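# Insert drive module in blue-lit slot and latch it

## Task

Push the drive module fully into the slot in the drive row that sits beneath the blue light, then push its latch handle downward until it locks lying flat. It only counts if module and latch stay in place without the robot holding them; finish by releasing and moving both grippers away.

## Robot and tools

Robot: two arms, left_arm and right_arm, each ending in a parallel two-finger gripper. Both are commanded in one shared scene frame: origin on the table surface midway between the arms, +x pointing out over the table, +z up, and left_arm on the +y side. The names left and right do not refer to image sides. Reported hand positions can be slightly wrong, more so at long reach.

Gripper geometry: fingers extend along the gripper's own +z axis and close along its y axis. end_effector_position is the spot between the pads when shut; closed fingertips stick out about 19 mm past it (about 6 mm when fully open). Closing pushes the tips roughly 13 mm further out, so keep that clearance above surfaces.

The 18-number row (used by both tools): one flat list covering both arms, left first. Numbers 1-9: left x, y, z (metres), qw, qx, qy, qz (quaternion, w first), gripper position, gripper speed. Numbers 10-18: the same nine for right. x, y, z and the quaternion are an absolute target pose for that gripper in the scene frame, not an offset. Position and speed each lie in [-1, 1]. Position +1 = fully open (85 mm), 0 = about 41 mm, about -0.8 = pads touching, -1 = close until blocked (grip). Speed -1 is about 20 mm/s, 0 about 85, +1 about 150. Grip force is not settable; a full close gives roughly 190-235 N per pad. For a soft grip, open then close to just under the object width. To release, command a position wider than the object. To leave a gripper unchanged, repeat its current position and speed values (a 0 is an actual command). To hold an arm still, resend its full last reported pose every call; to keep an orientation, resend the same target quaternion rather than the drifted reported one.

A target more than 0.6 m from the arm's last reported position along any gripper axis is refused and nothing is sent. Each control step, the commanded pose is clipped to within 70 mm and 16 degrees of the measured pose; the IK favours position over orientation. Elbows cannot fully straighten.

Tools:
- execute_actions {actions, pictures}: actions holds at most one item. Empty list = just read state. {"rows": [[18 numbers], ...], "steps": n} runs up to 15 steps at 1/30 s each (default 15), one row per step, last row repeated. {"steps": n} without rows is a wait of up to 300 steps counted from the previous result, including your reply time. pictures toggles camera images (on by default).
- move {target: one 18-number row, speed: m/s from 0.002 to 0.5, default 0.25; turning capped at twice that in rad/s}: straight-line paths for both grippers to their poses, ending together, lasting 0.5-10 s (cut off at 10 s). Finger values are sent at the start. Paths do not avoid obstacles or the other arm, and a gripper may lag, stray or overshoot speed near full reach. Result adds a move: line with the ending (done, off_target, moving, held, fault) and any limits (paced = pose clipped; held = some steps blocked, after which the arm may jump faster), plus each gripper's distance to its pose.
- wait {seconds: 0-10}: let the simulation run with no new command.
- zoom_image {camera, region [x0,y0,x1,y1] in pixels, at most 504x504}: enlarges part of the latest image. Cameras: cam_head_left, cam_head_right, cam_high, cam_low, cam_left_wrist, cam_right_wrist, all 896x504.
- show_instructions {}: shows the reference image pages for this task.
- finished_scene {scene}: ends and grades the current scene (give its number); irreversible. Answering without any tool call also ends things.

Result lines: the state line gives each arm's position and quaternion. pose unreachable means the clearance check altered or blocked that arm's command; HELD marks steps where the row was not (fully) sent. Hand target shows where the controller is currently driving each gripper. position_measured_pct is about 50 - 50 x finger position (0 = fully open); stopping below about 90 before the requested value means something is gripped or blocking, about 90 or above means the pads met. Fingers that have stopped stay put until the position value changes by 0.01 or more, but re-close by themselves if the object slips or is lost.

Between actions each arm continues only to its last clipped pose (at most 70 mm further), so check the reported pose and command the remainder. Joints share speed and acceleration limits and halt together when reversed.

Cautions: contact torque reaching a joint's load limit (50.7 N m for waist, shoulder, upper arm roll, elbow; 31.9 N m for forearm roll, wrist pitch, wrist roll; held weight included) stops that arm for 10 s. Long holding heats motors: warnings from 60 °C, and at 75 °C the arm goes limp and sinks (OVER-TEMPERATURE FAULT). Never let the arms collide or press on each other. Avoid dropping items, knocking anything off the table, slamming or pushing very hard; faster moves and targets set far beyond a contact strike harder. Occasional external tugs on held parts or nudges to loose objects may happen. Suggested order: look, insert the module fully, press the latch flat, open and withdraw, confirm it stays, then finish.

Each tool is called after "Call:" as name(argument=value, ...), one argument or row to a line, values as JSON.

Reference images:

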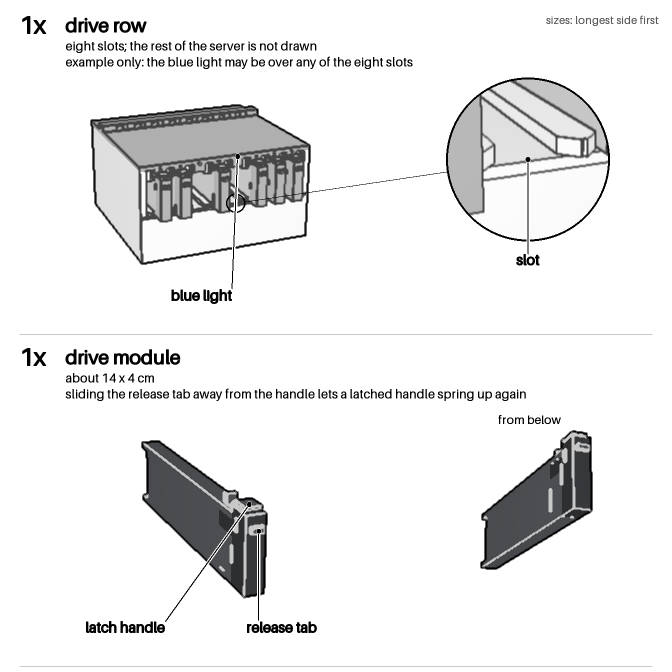

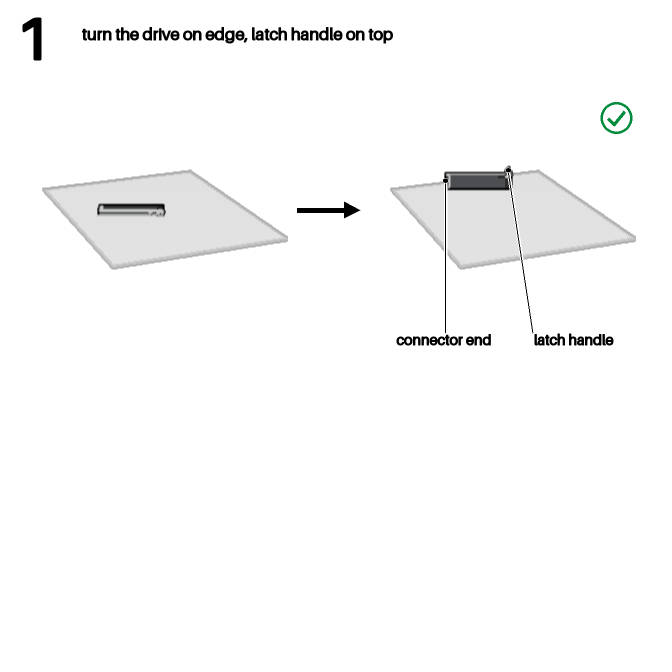

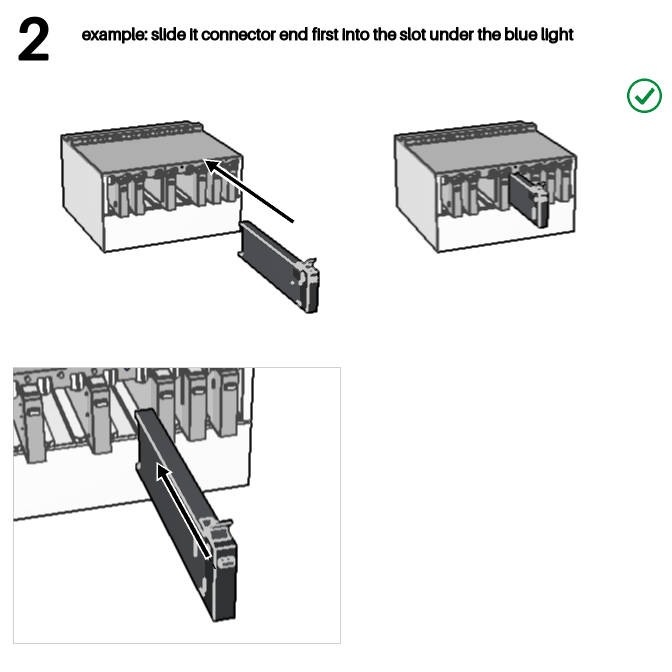

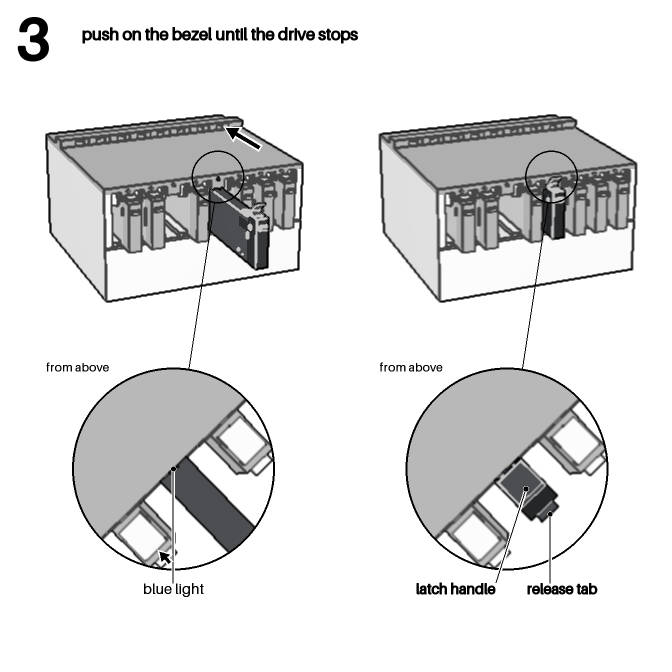

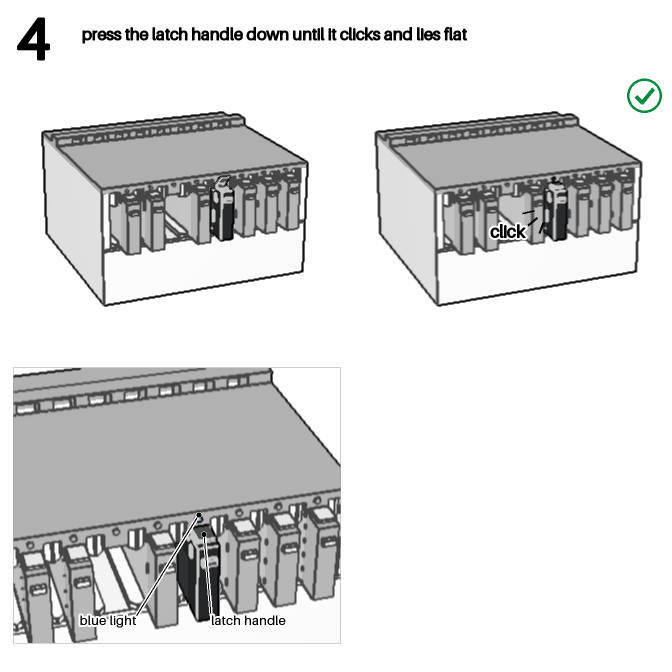

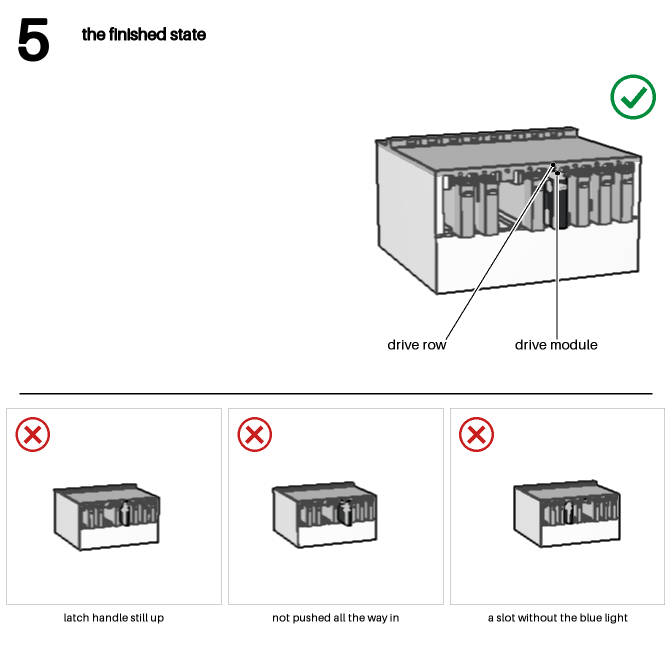

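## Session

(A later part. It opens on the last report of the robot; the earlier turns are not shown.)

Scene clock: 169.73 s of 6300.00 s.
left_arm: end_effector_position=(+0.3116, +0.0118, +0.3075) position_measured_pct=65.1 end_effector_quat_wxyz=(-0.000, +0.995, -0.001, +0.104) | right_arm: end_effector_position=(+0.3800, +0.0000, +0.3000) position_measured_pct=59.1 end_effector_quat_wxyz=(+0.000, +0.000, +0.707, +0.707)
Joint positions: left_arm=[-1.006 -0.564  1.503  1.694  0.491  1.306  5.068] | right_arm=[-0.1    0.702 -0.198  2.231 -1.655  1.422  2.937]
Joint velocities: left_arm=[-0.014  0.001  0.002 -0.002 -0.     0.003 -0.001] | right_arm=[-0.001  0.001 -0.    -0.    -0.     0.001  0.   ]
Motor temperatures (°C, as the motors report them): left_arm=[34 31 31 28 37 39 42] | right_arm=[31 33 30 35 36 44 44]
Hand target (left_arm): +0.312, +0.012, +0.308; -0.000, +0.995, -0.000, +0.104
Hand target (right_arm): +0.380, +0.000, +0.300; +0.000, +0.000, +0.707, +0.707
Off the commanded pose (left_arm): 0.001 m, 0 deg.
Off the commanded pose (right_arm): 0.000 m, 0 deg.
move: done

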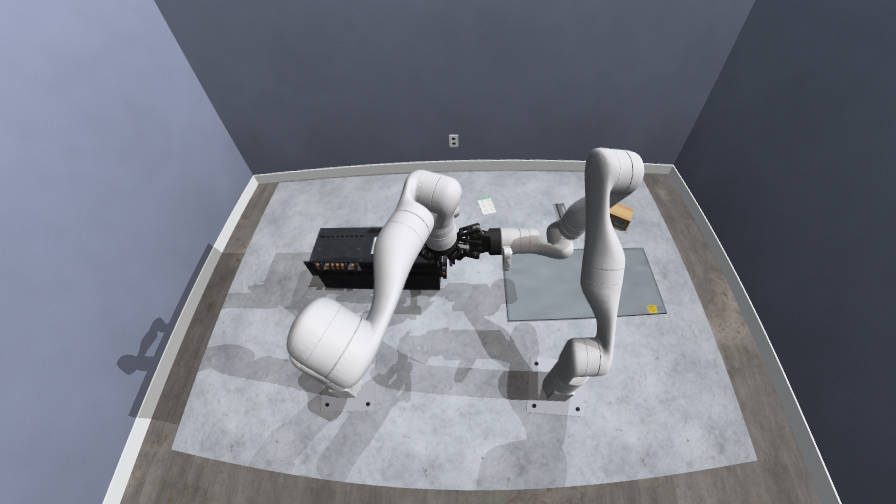

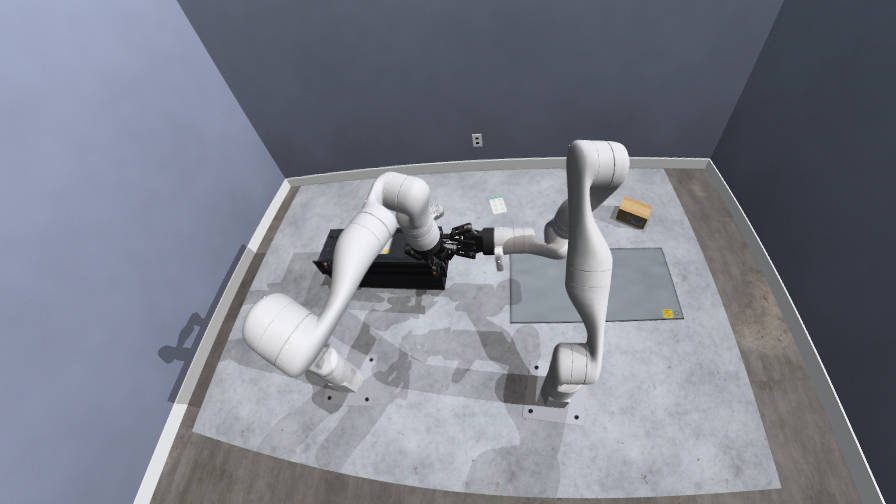

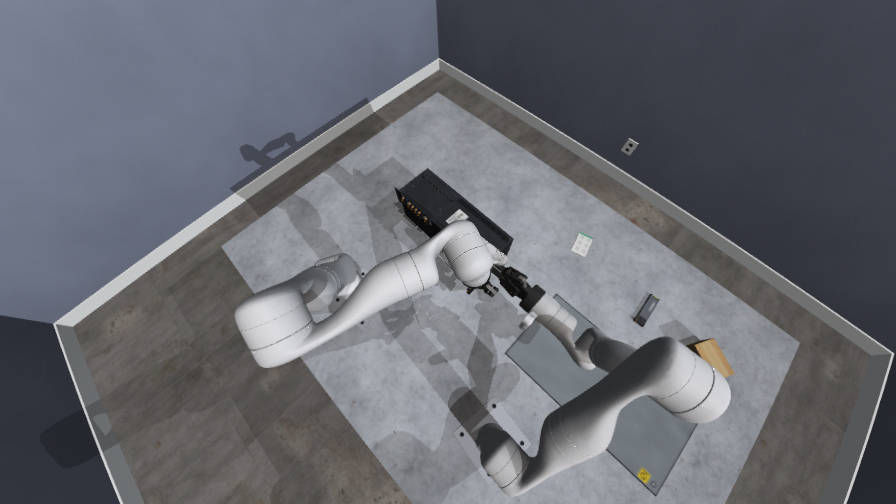

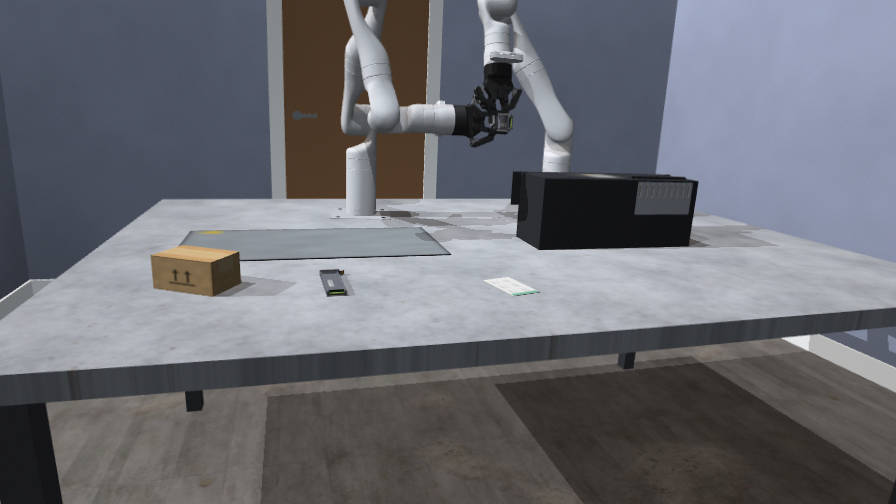

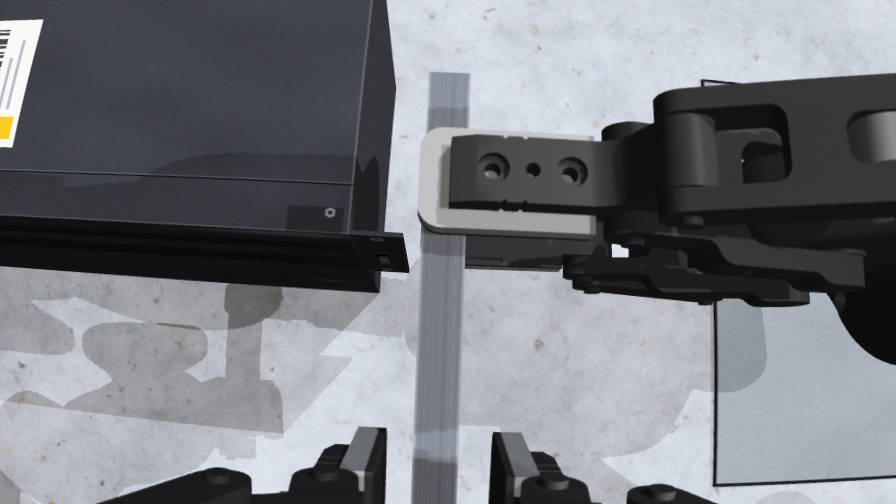

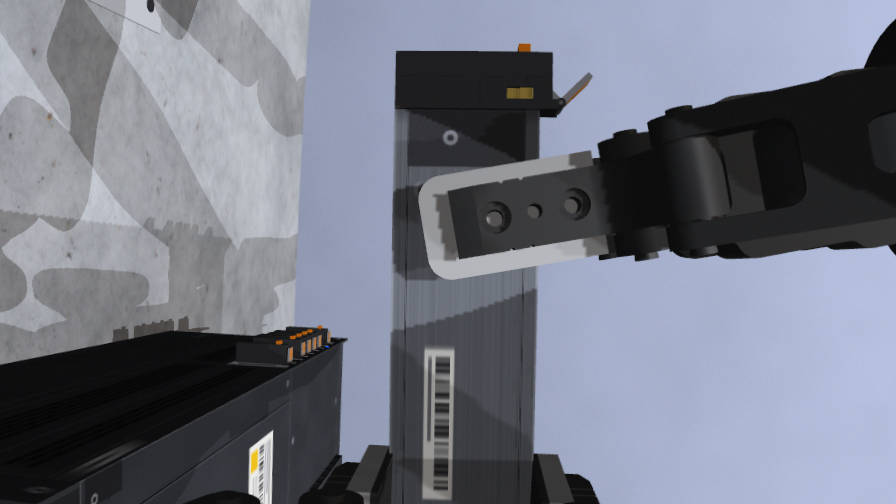

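Call:
move(
  target=[0.312,0.0127,0.308,0,0.9945,0,0.1045,-0.72,-0.5,0.38,0,0.3,0,0,0.7071,0.7071,-0.3,-0.5],
  speed=0.02,
)

Call:
execute_actions(
  actions=[
    {"rows":[[0.312,0.0127,0.308,0,0.9945,0,0.1045,-0.72,-0.5,0.38,0,0.3,0,0,0.7071,0.7071,0.6,0]]},
  ],
  pictures=false,
)

Call:
move(
  target=[0.28,0.2,0.3,0,0.9945,0,0.1045,-0.72,-0.5,0.36,-0.04,0.29,0,0,0.7071,0.7071,0.6,0],
  speed=0.2,
)

Call:
move(
  target=[0.285,0.436,0.155,0,0.9945,0,0.1045,-0.72,-0.5,0.335,0.12,0.145,0,0,0.7071,0.7071,1,0],
  speed=0.2,
)

Call:
zoom_image(
  camera="cam_right_wrist",
  region=[330,180,630,480],
)

Scene clock: 187.43 s of 6300.00 s.
left_arm: end_effector_position=(+0.3120, +0.0127, +0.3080) position_measured_pct=81.7 end_effector_quat_wxyz=(-0.000, +0.995, -0.000, +0.104) | right_arm: end_effector_position=(+0.3800, +0.0000, +0.3000) position_measured_pct=59.1 end_effector_quat_wxyz=(+0.000, -0.000, +0.707, +0.707)
Joint positions: left_arm=[-1.005 -0.563  1.501  1.695  0.49   1.306  5.068] | right_arm=[-0.1    0.702 -0.198  2.231 -1.655  1.422  2.937]
Joint velocities: left_arm=[ 0.001 -0.    -0.002  0.    -0.001  0.    -0.   ] | right_arm=[-0.001  0.     0.     0.    -0.001 -0.    -0.   ]
Motor temperatures (°C, as the motors report them): left_arm=[34 31 31 28 37 39 42] | right_arm=[31 33 30 35 36 44 44]
Hand target (left_arm): +0.312, +0.013, +0.308; +0.000, +0.995, +0.000, +0.105
Hand target (right_arm): +0.380, +0.000, +0.300; +0.000, +0.000, +0.707, +0.707
Off the commanded pose (left_arm): 0.000 m, 0 deg.
Off the commanded pose (right_arm): 0.000 m, 0 deg.
After step 90, 14.00 s passed at rest.
move: done

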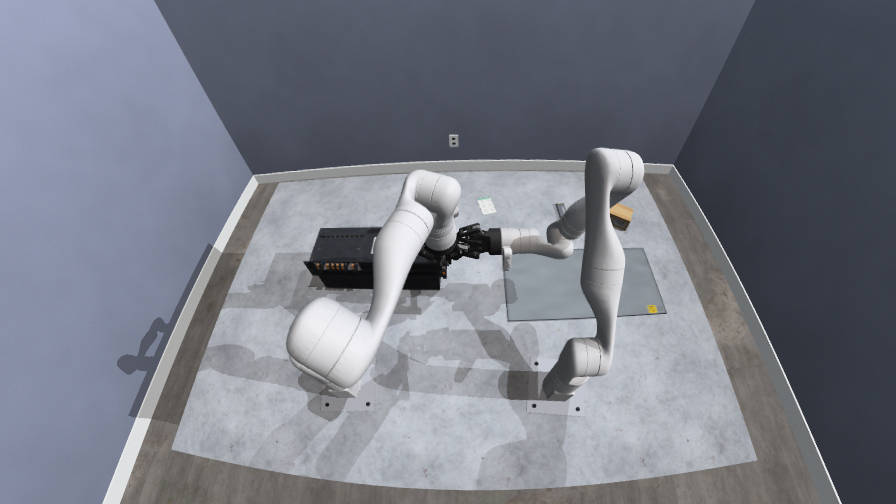

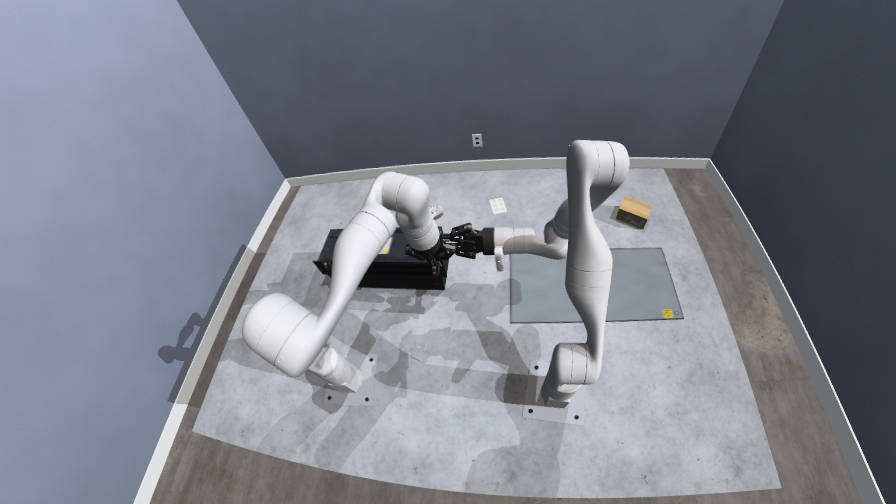

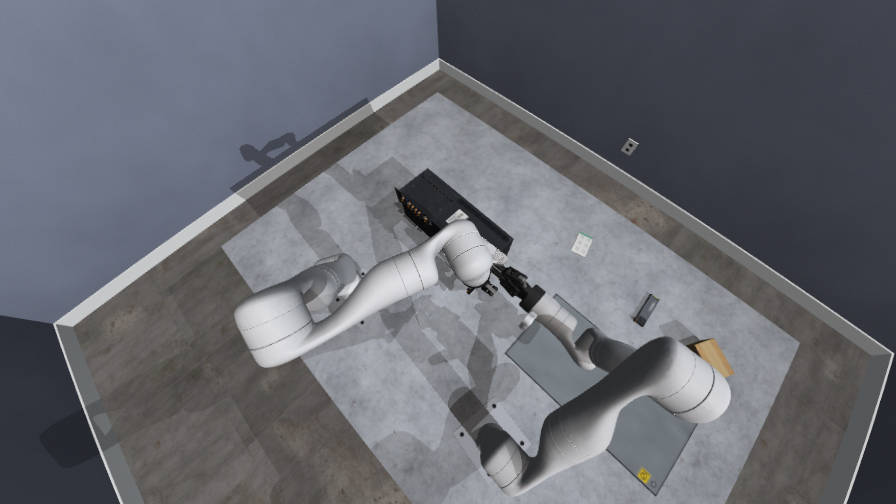

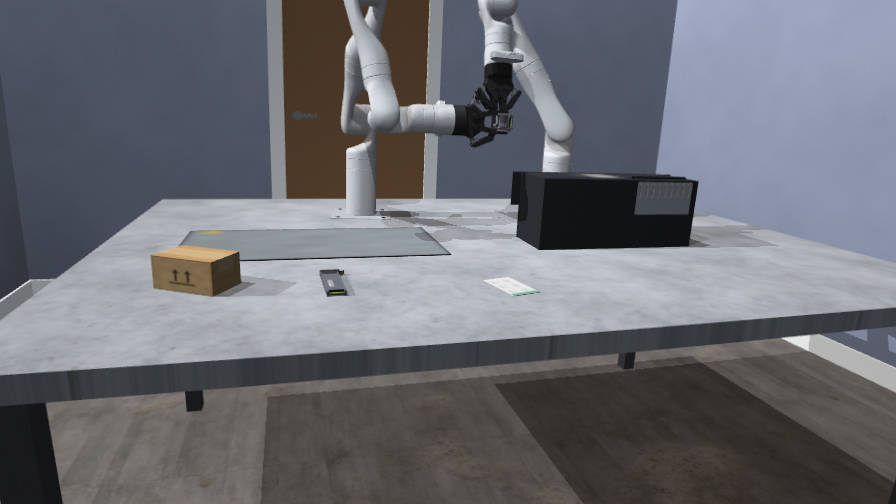

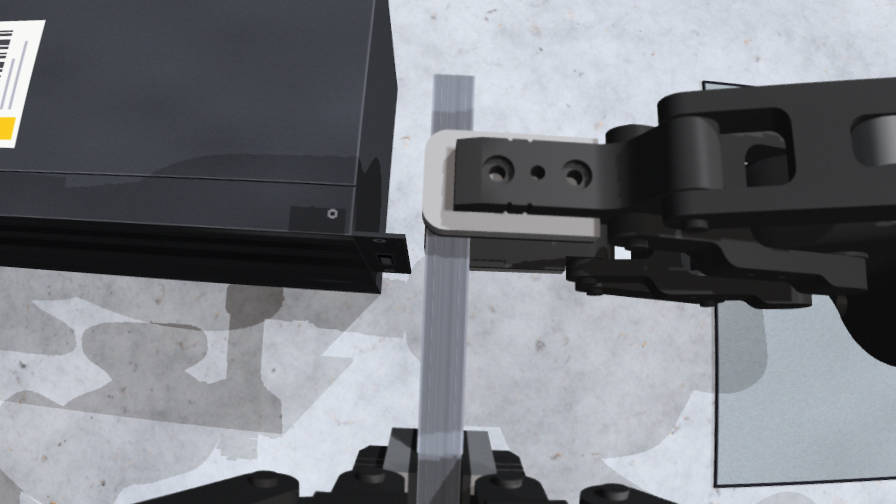

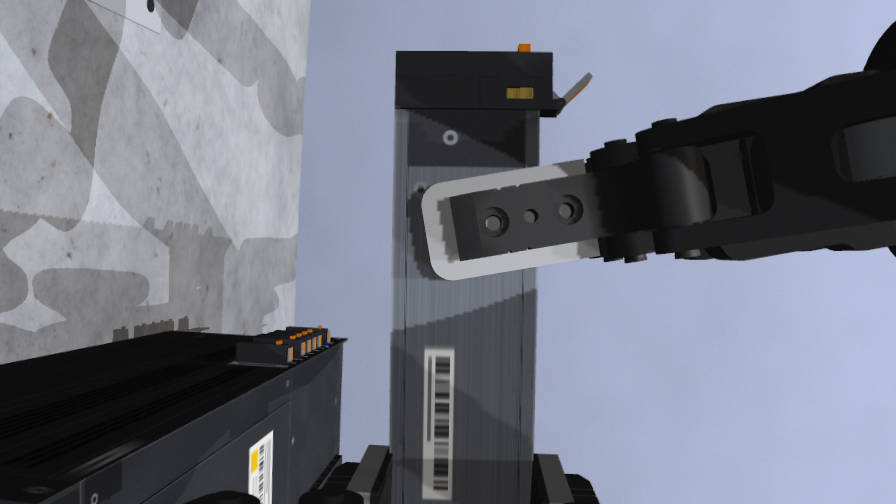

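Scene clock: 187.93 s of 6300.00 s.
left_arm: end_effector_position=(+0.3120, +0.0127, +0.3080) position_measured_pct=81.7 end_effector_quat_wxyz=(-0.000, +0.995, -0.000, +0.105) | right_arm: end_effector_position=(+0.3800, -0.0000, +0.3000) position_measured_pct=22.6 end_effector_quat_wxyz=(+0.000, -0.000, +0.707, +0.707)
Joint positions: left_arm=[-1.005 -0.563  1.501  1.695  0.49   1.306  5.068] | right_arm=[-0.1    0.702 -0.198  2.231 -1.655  1.422  2.937]
Joint velocities: left_arm=[0.    0.    0.001 0.    0.    0.    0.   ] | right_arm=[ 0.001  0.001 -0.001 -0.    -0.     0.     0.001]
Motor temperatures (°C, as the motors report them): left_arm=[34 31 31 28 37 39 42] | right_arm=[31 33 30 35 36 44 44]
Hand target (left_arm): +0.312, +0.013, +0.308; -0.000, +0.995, +0.000, +0.105
Hand target (right_arm): +0.380, -0.000, +0.300; +0.000, +0.000, +0.707, +0.707
Off the commanded pose (left_arm): 0.000 m, 0 deg.
Off the commanded pose (right_arm): 0.000 m, 0 deg.
Steps of this call (steps 1 to 15: all 15 steps of this action). Readings (end_effector_position | what the end effector reports):
1: left_arm (+0.3120, +0.0127, +0.3080) | right_arm (+0.3800, +0.0000, +0.3000) | left_arm position_measured_pct=81.7 | right_arm position_measured_pct=59.1
2: left_arm (+0.3119, +0.0125, +0.3080) | right_arm (+0.3800, +0.0001, +0.3000) | left_arm position_measured_pct=81.7 | right_arm position_measured_pct=59.1
4: left_arm (+0.3119, +0.0125, +0.3079) | right_arm (+0.3799, +0.0001, +0.3002) | left_arm position_measured_pct=81.7 | right_arm position_measured_pct=54.4
8: left_arm (+0.3119, +0.0127, +0.3079) | right_arm (+0.3800, +0.0000, +0.3001) | left_arm position_measured_pct=81.7 | right_arm position_measured_pct=43.3
15: the state above

Scene clock: 189.70 s of 6300.00 s.
left_arm: end_effector_position=(+0.2802, +0.2003, +0.3007) position_measured_pct=81.7 end_effector_quat_wxyz=(+0.001, +0.995, +0.001, +0.104) | right_arm: end_effector_position=(+0.3600, -0.0400, +0.2900) position_measured_pct=19.8 end_effector_quat_wxyz=(+0.000, -0.000, +0.707, +0.707)
Joint positions: left_arm=[-0.559 -0.46   0.758  2.093  0.318  1.193  4.705] | right_arm=[-0.011  0.72  -0.156  2.294 -1.547  1.471  3.006]
Joint velocities: left_arm=[ 0.01  -0.008 -0.001  0.002  0.007  0.002 -0.008] | right_arm=[-0.     0.001  0.002  0.     0.    -0.     0.001]
Motor temperatures (°C, as the motors report them): left_arm=[34 31 31 28 37 39 42] | right_arm=[31 33 30 35 36 44 44]
Hand target (left_arm): +0.280, +0.200, +0.301; +0.001, +0.995, -0.000, +0.104
Hand target (right_arm): +0.360, -0.040, +0.290; +0.000, -0.000, +0.707, +0.707
Off the commanded pose (left_arm): 0.001 m, 0 deg.
Off the commanded pose (right_arm): 0.000 m, 0 deg.
move: done

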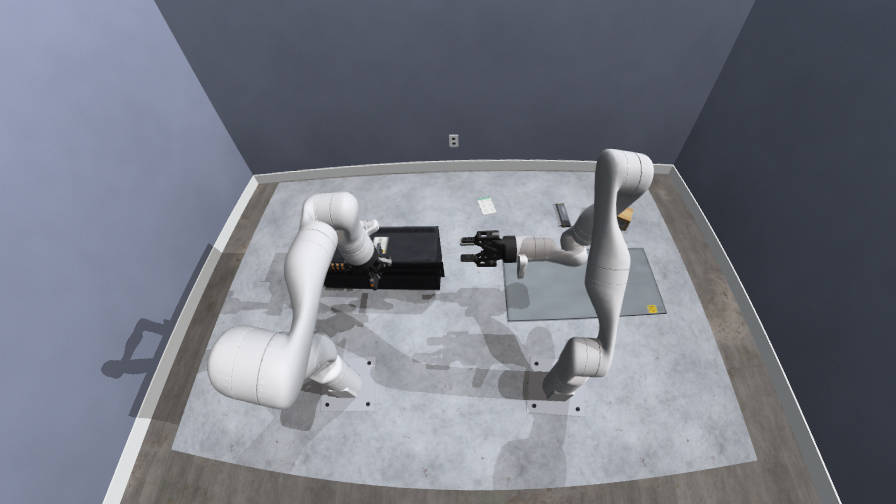

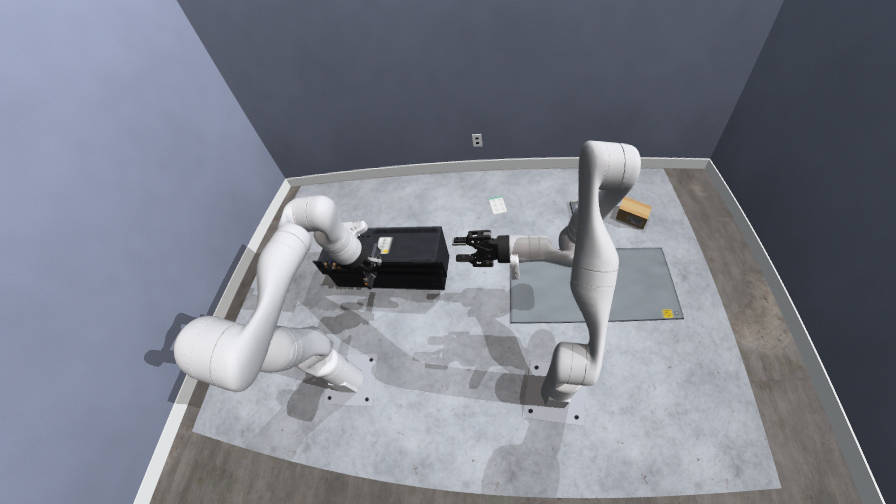

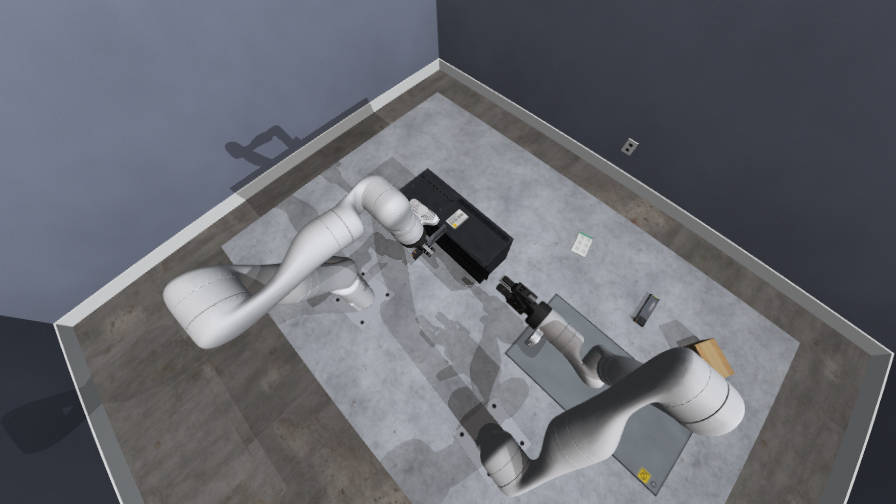

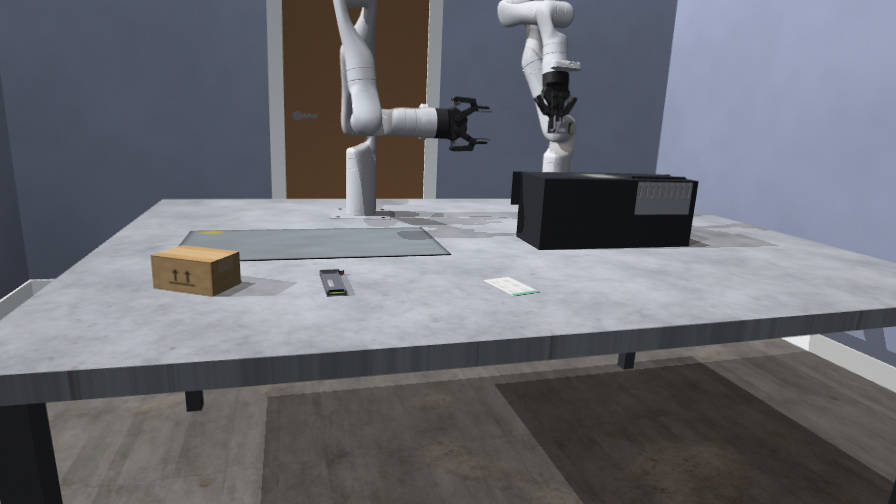

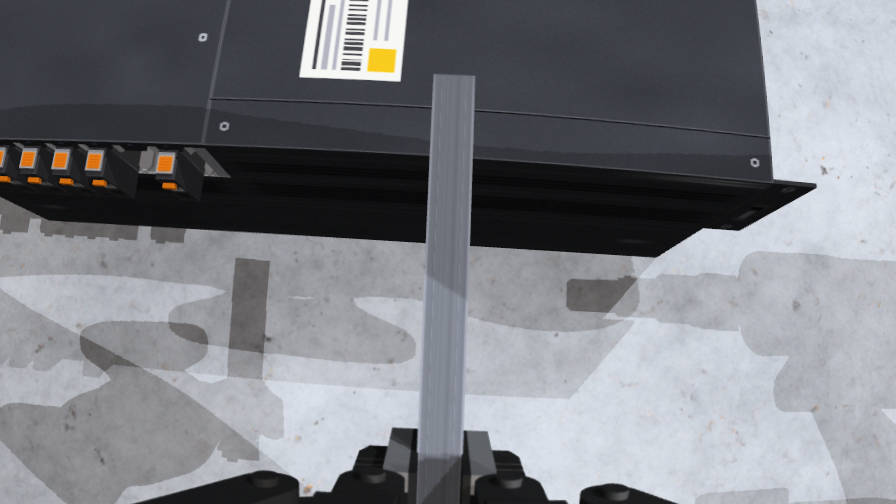

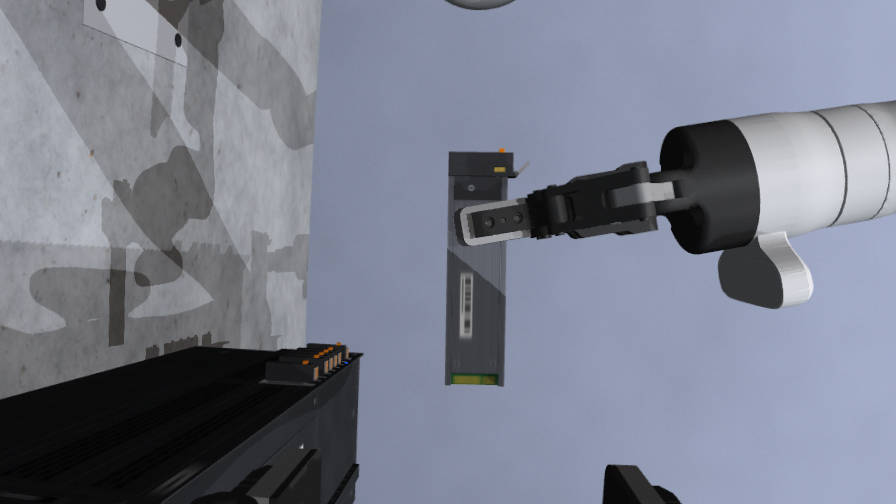

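Scene clock: 191.60 s of 6300.00 s.
left_arm: end_effector_position=(+0.2856, +0.4355, +0.1556) position_measured_pct=81.7 end_effector_quat_wxyz=(+0.000, +0.995, -0.001, +0.104) | right_arm: end_effector_position=(+0.3351, +0.1200, +0.1449) position_measured_pct=0.0 end_effector_quat_wxyz=(-0.000, +0.001, +0.708, +0.707)
Joint positions: left_arm=[-0.761  0.003  0.207  2.464  0.255  0.522  3.848] | right_arm=[-0.385  1.186 -0.319  2.189 -2.005  1.381  3.453]
Joint velocities: left_arm=[-0.002  0.01  -0.004 -0.     0.003 -0.001 -0.006] | right_arm=[-0.002  0.003 -0.001 -0.     0.001 -0.     0.   ]
Motor temperatures (°C, as the motors report them): left_arm=[34 31 31 28 37 39 42] | right_arm=[31 33 30 35 36 44 44]
Hand target (left_arm): +0.285, +0.435, +0.155; +0.001, +0.995, -0.001, +0.104
Hand target (right_arm): +0.335, +0.120, +0.145; -0.000, +0.001, +0.708, +0.707
Off the commanded pose (left_arm): 0.001 m, 0 deg.
Off the commanded pose (right_arm): 0.000 m, 0 deg.
move: done

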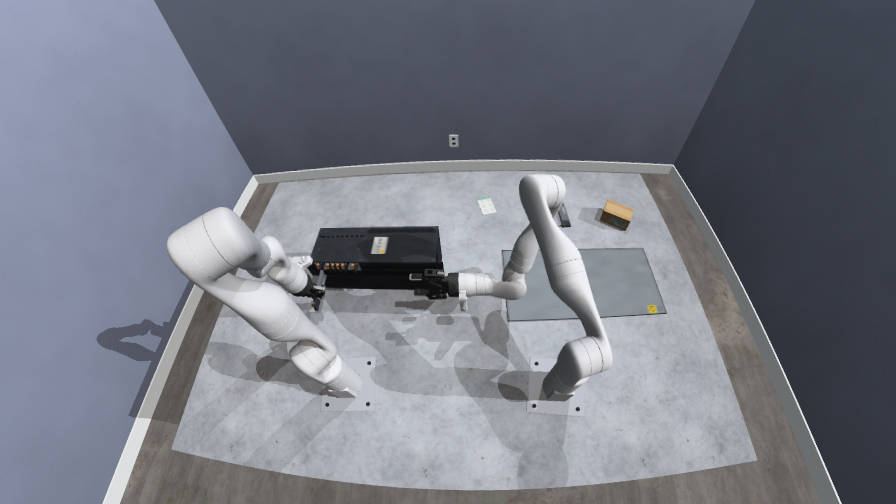

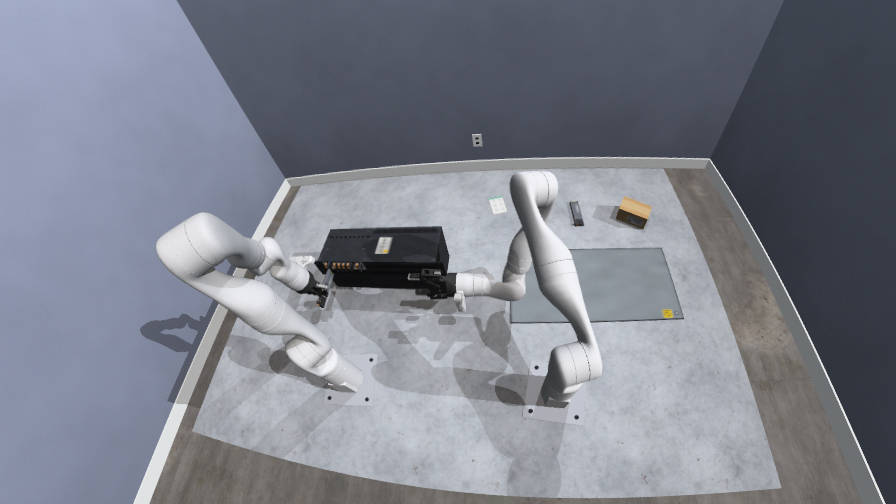

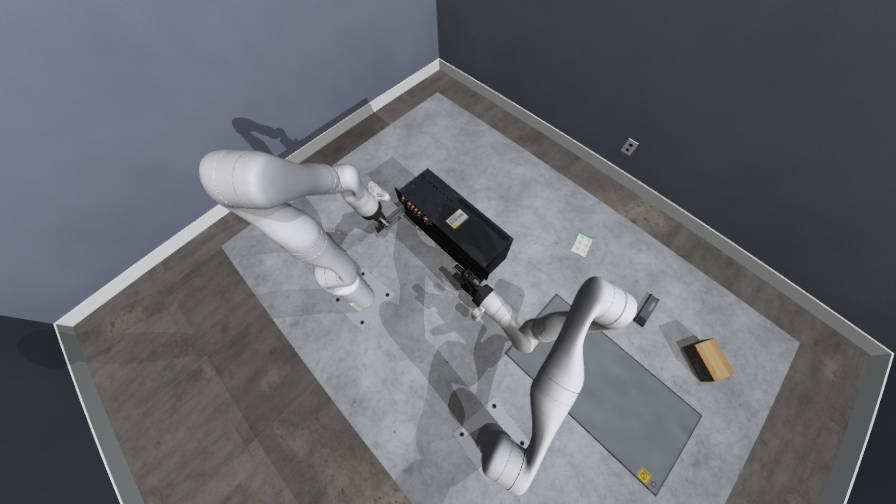

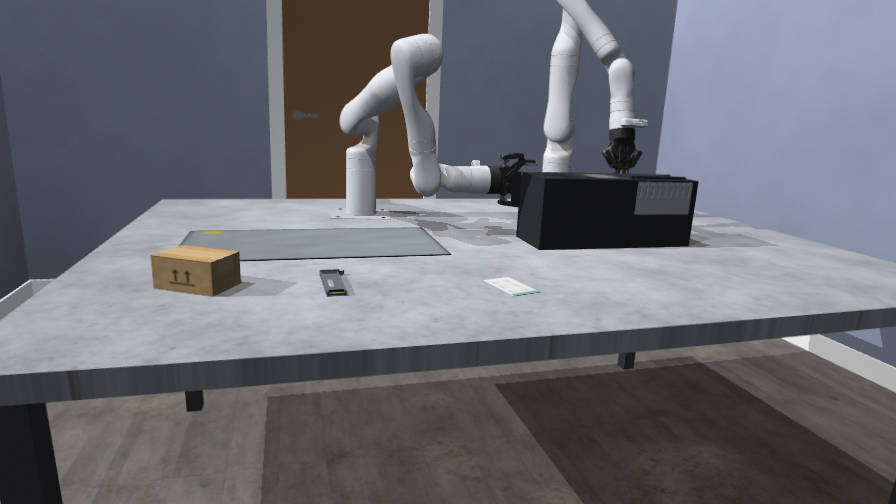

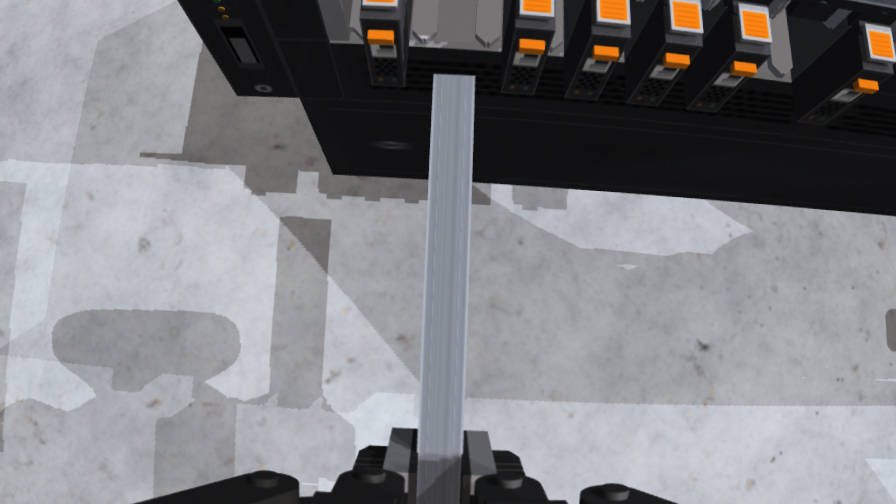

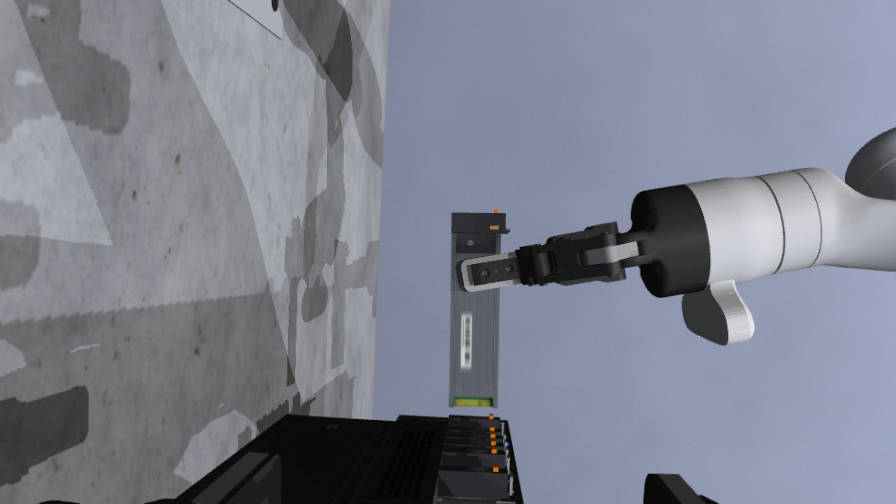

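Region (330, 180, 630, 480) of cam_right_wrist's 896x504 image, scaled by 1.680.

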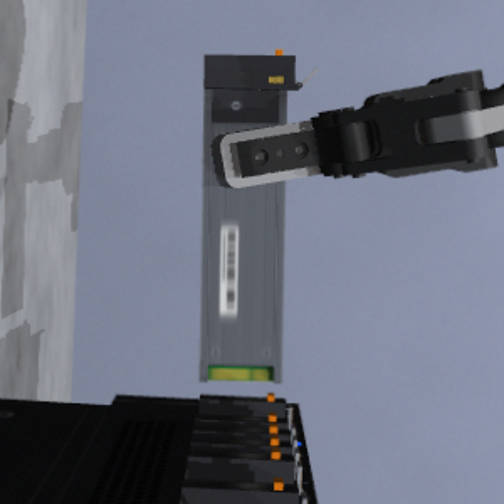

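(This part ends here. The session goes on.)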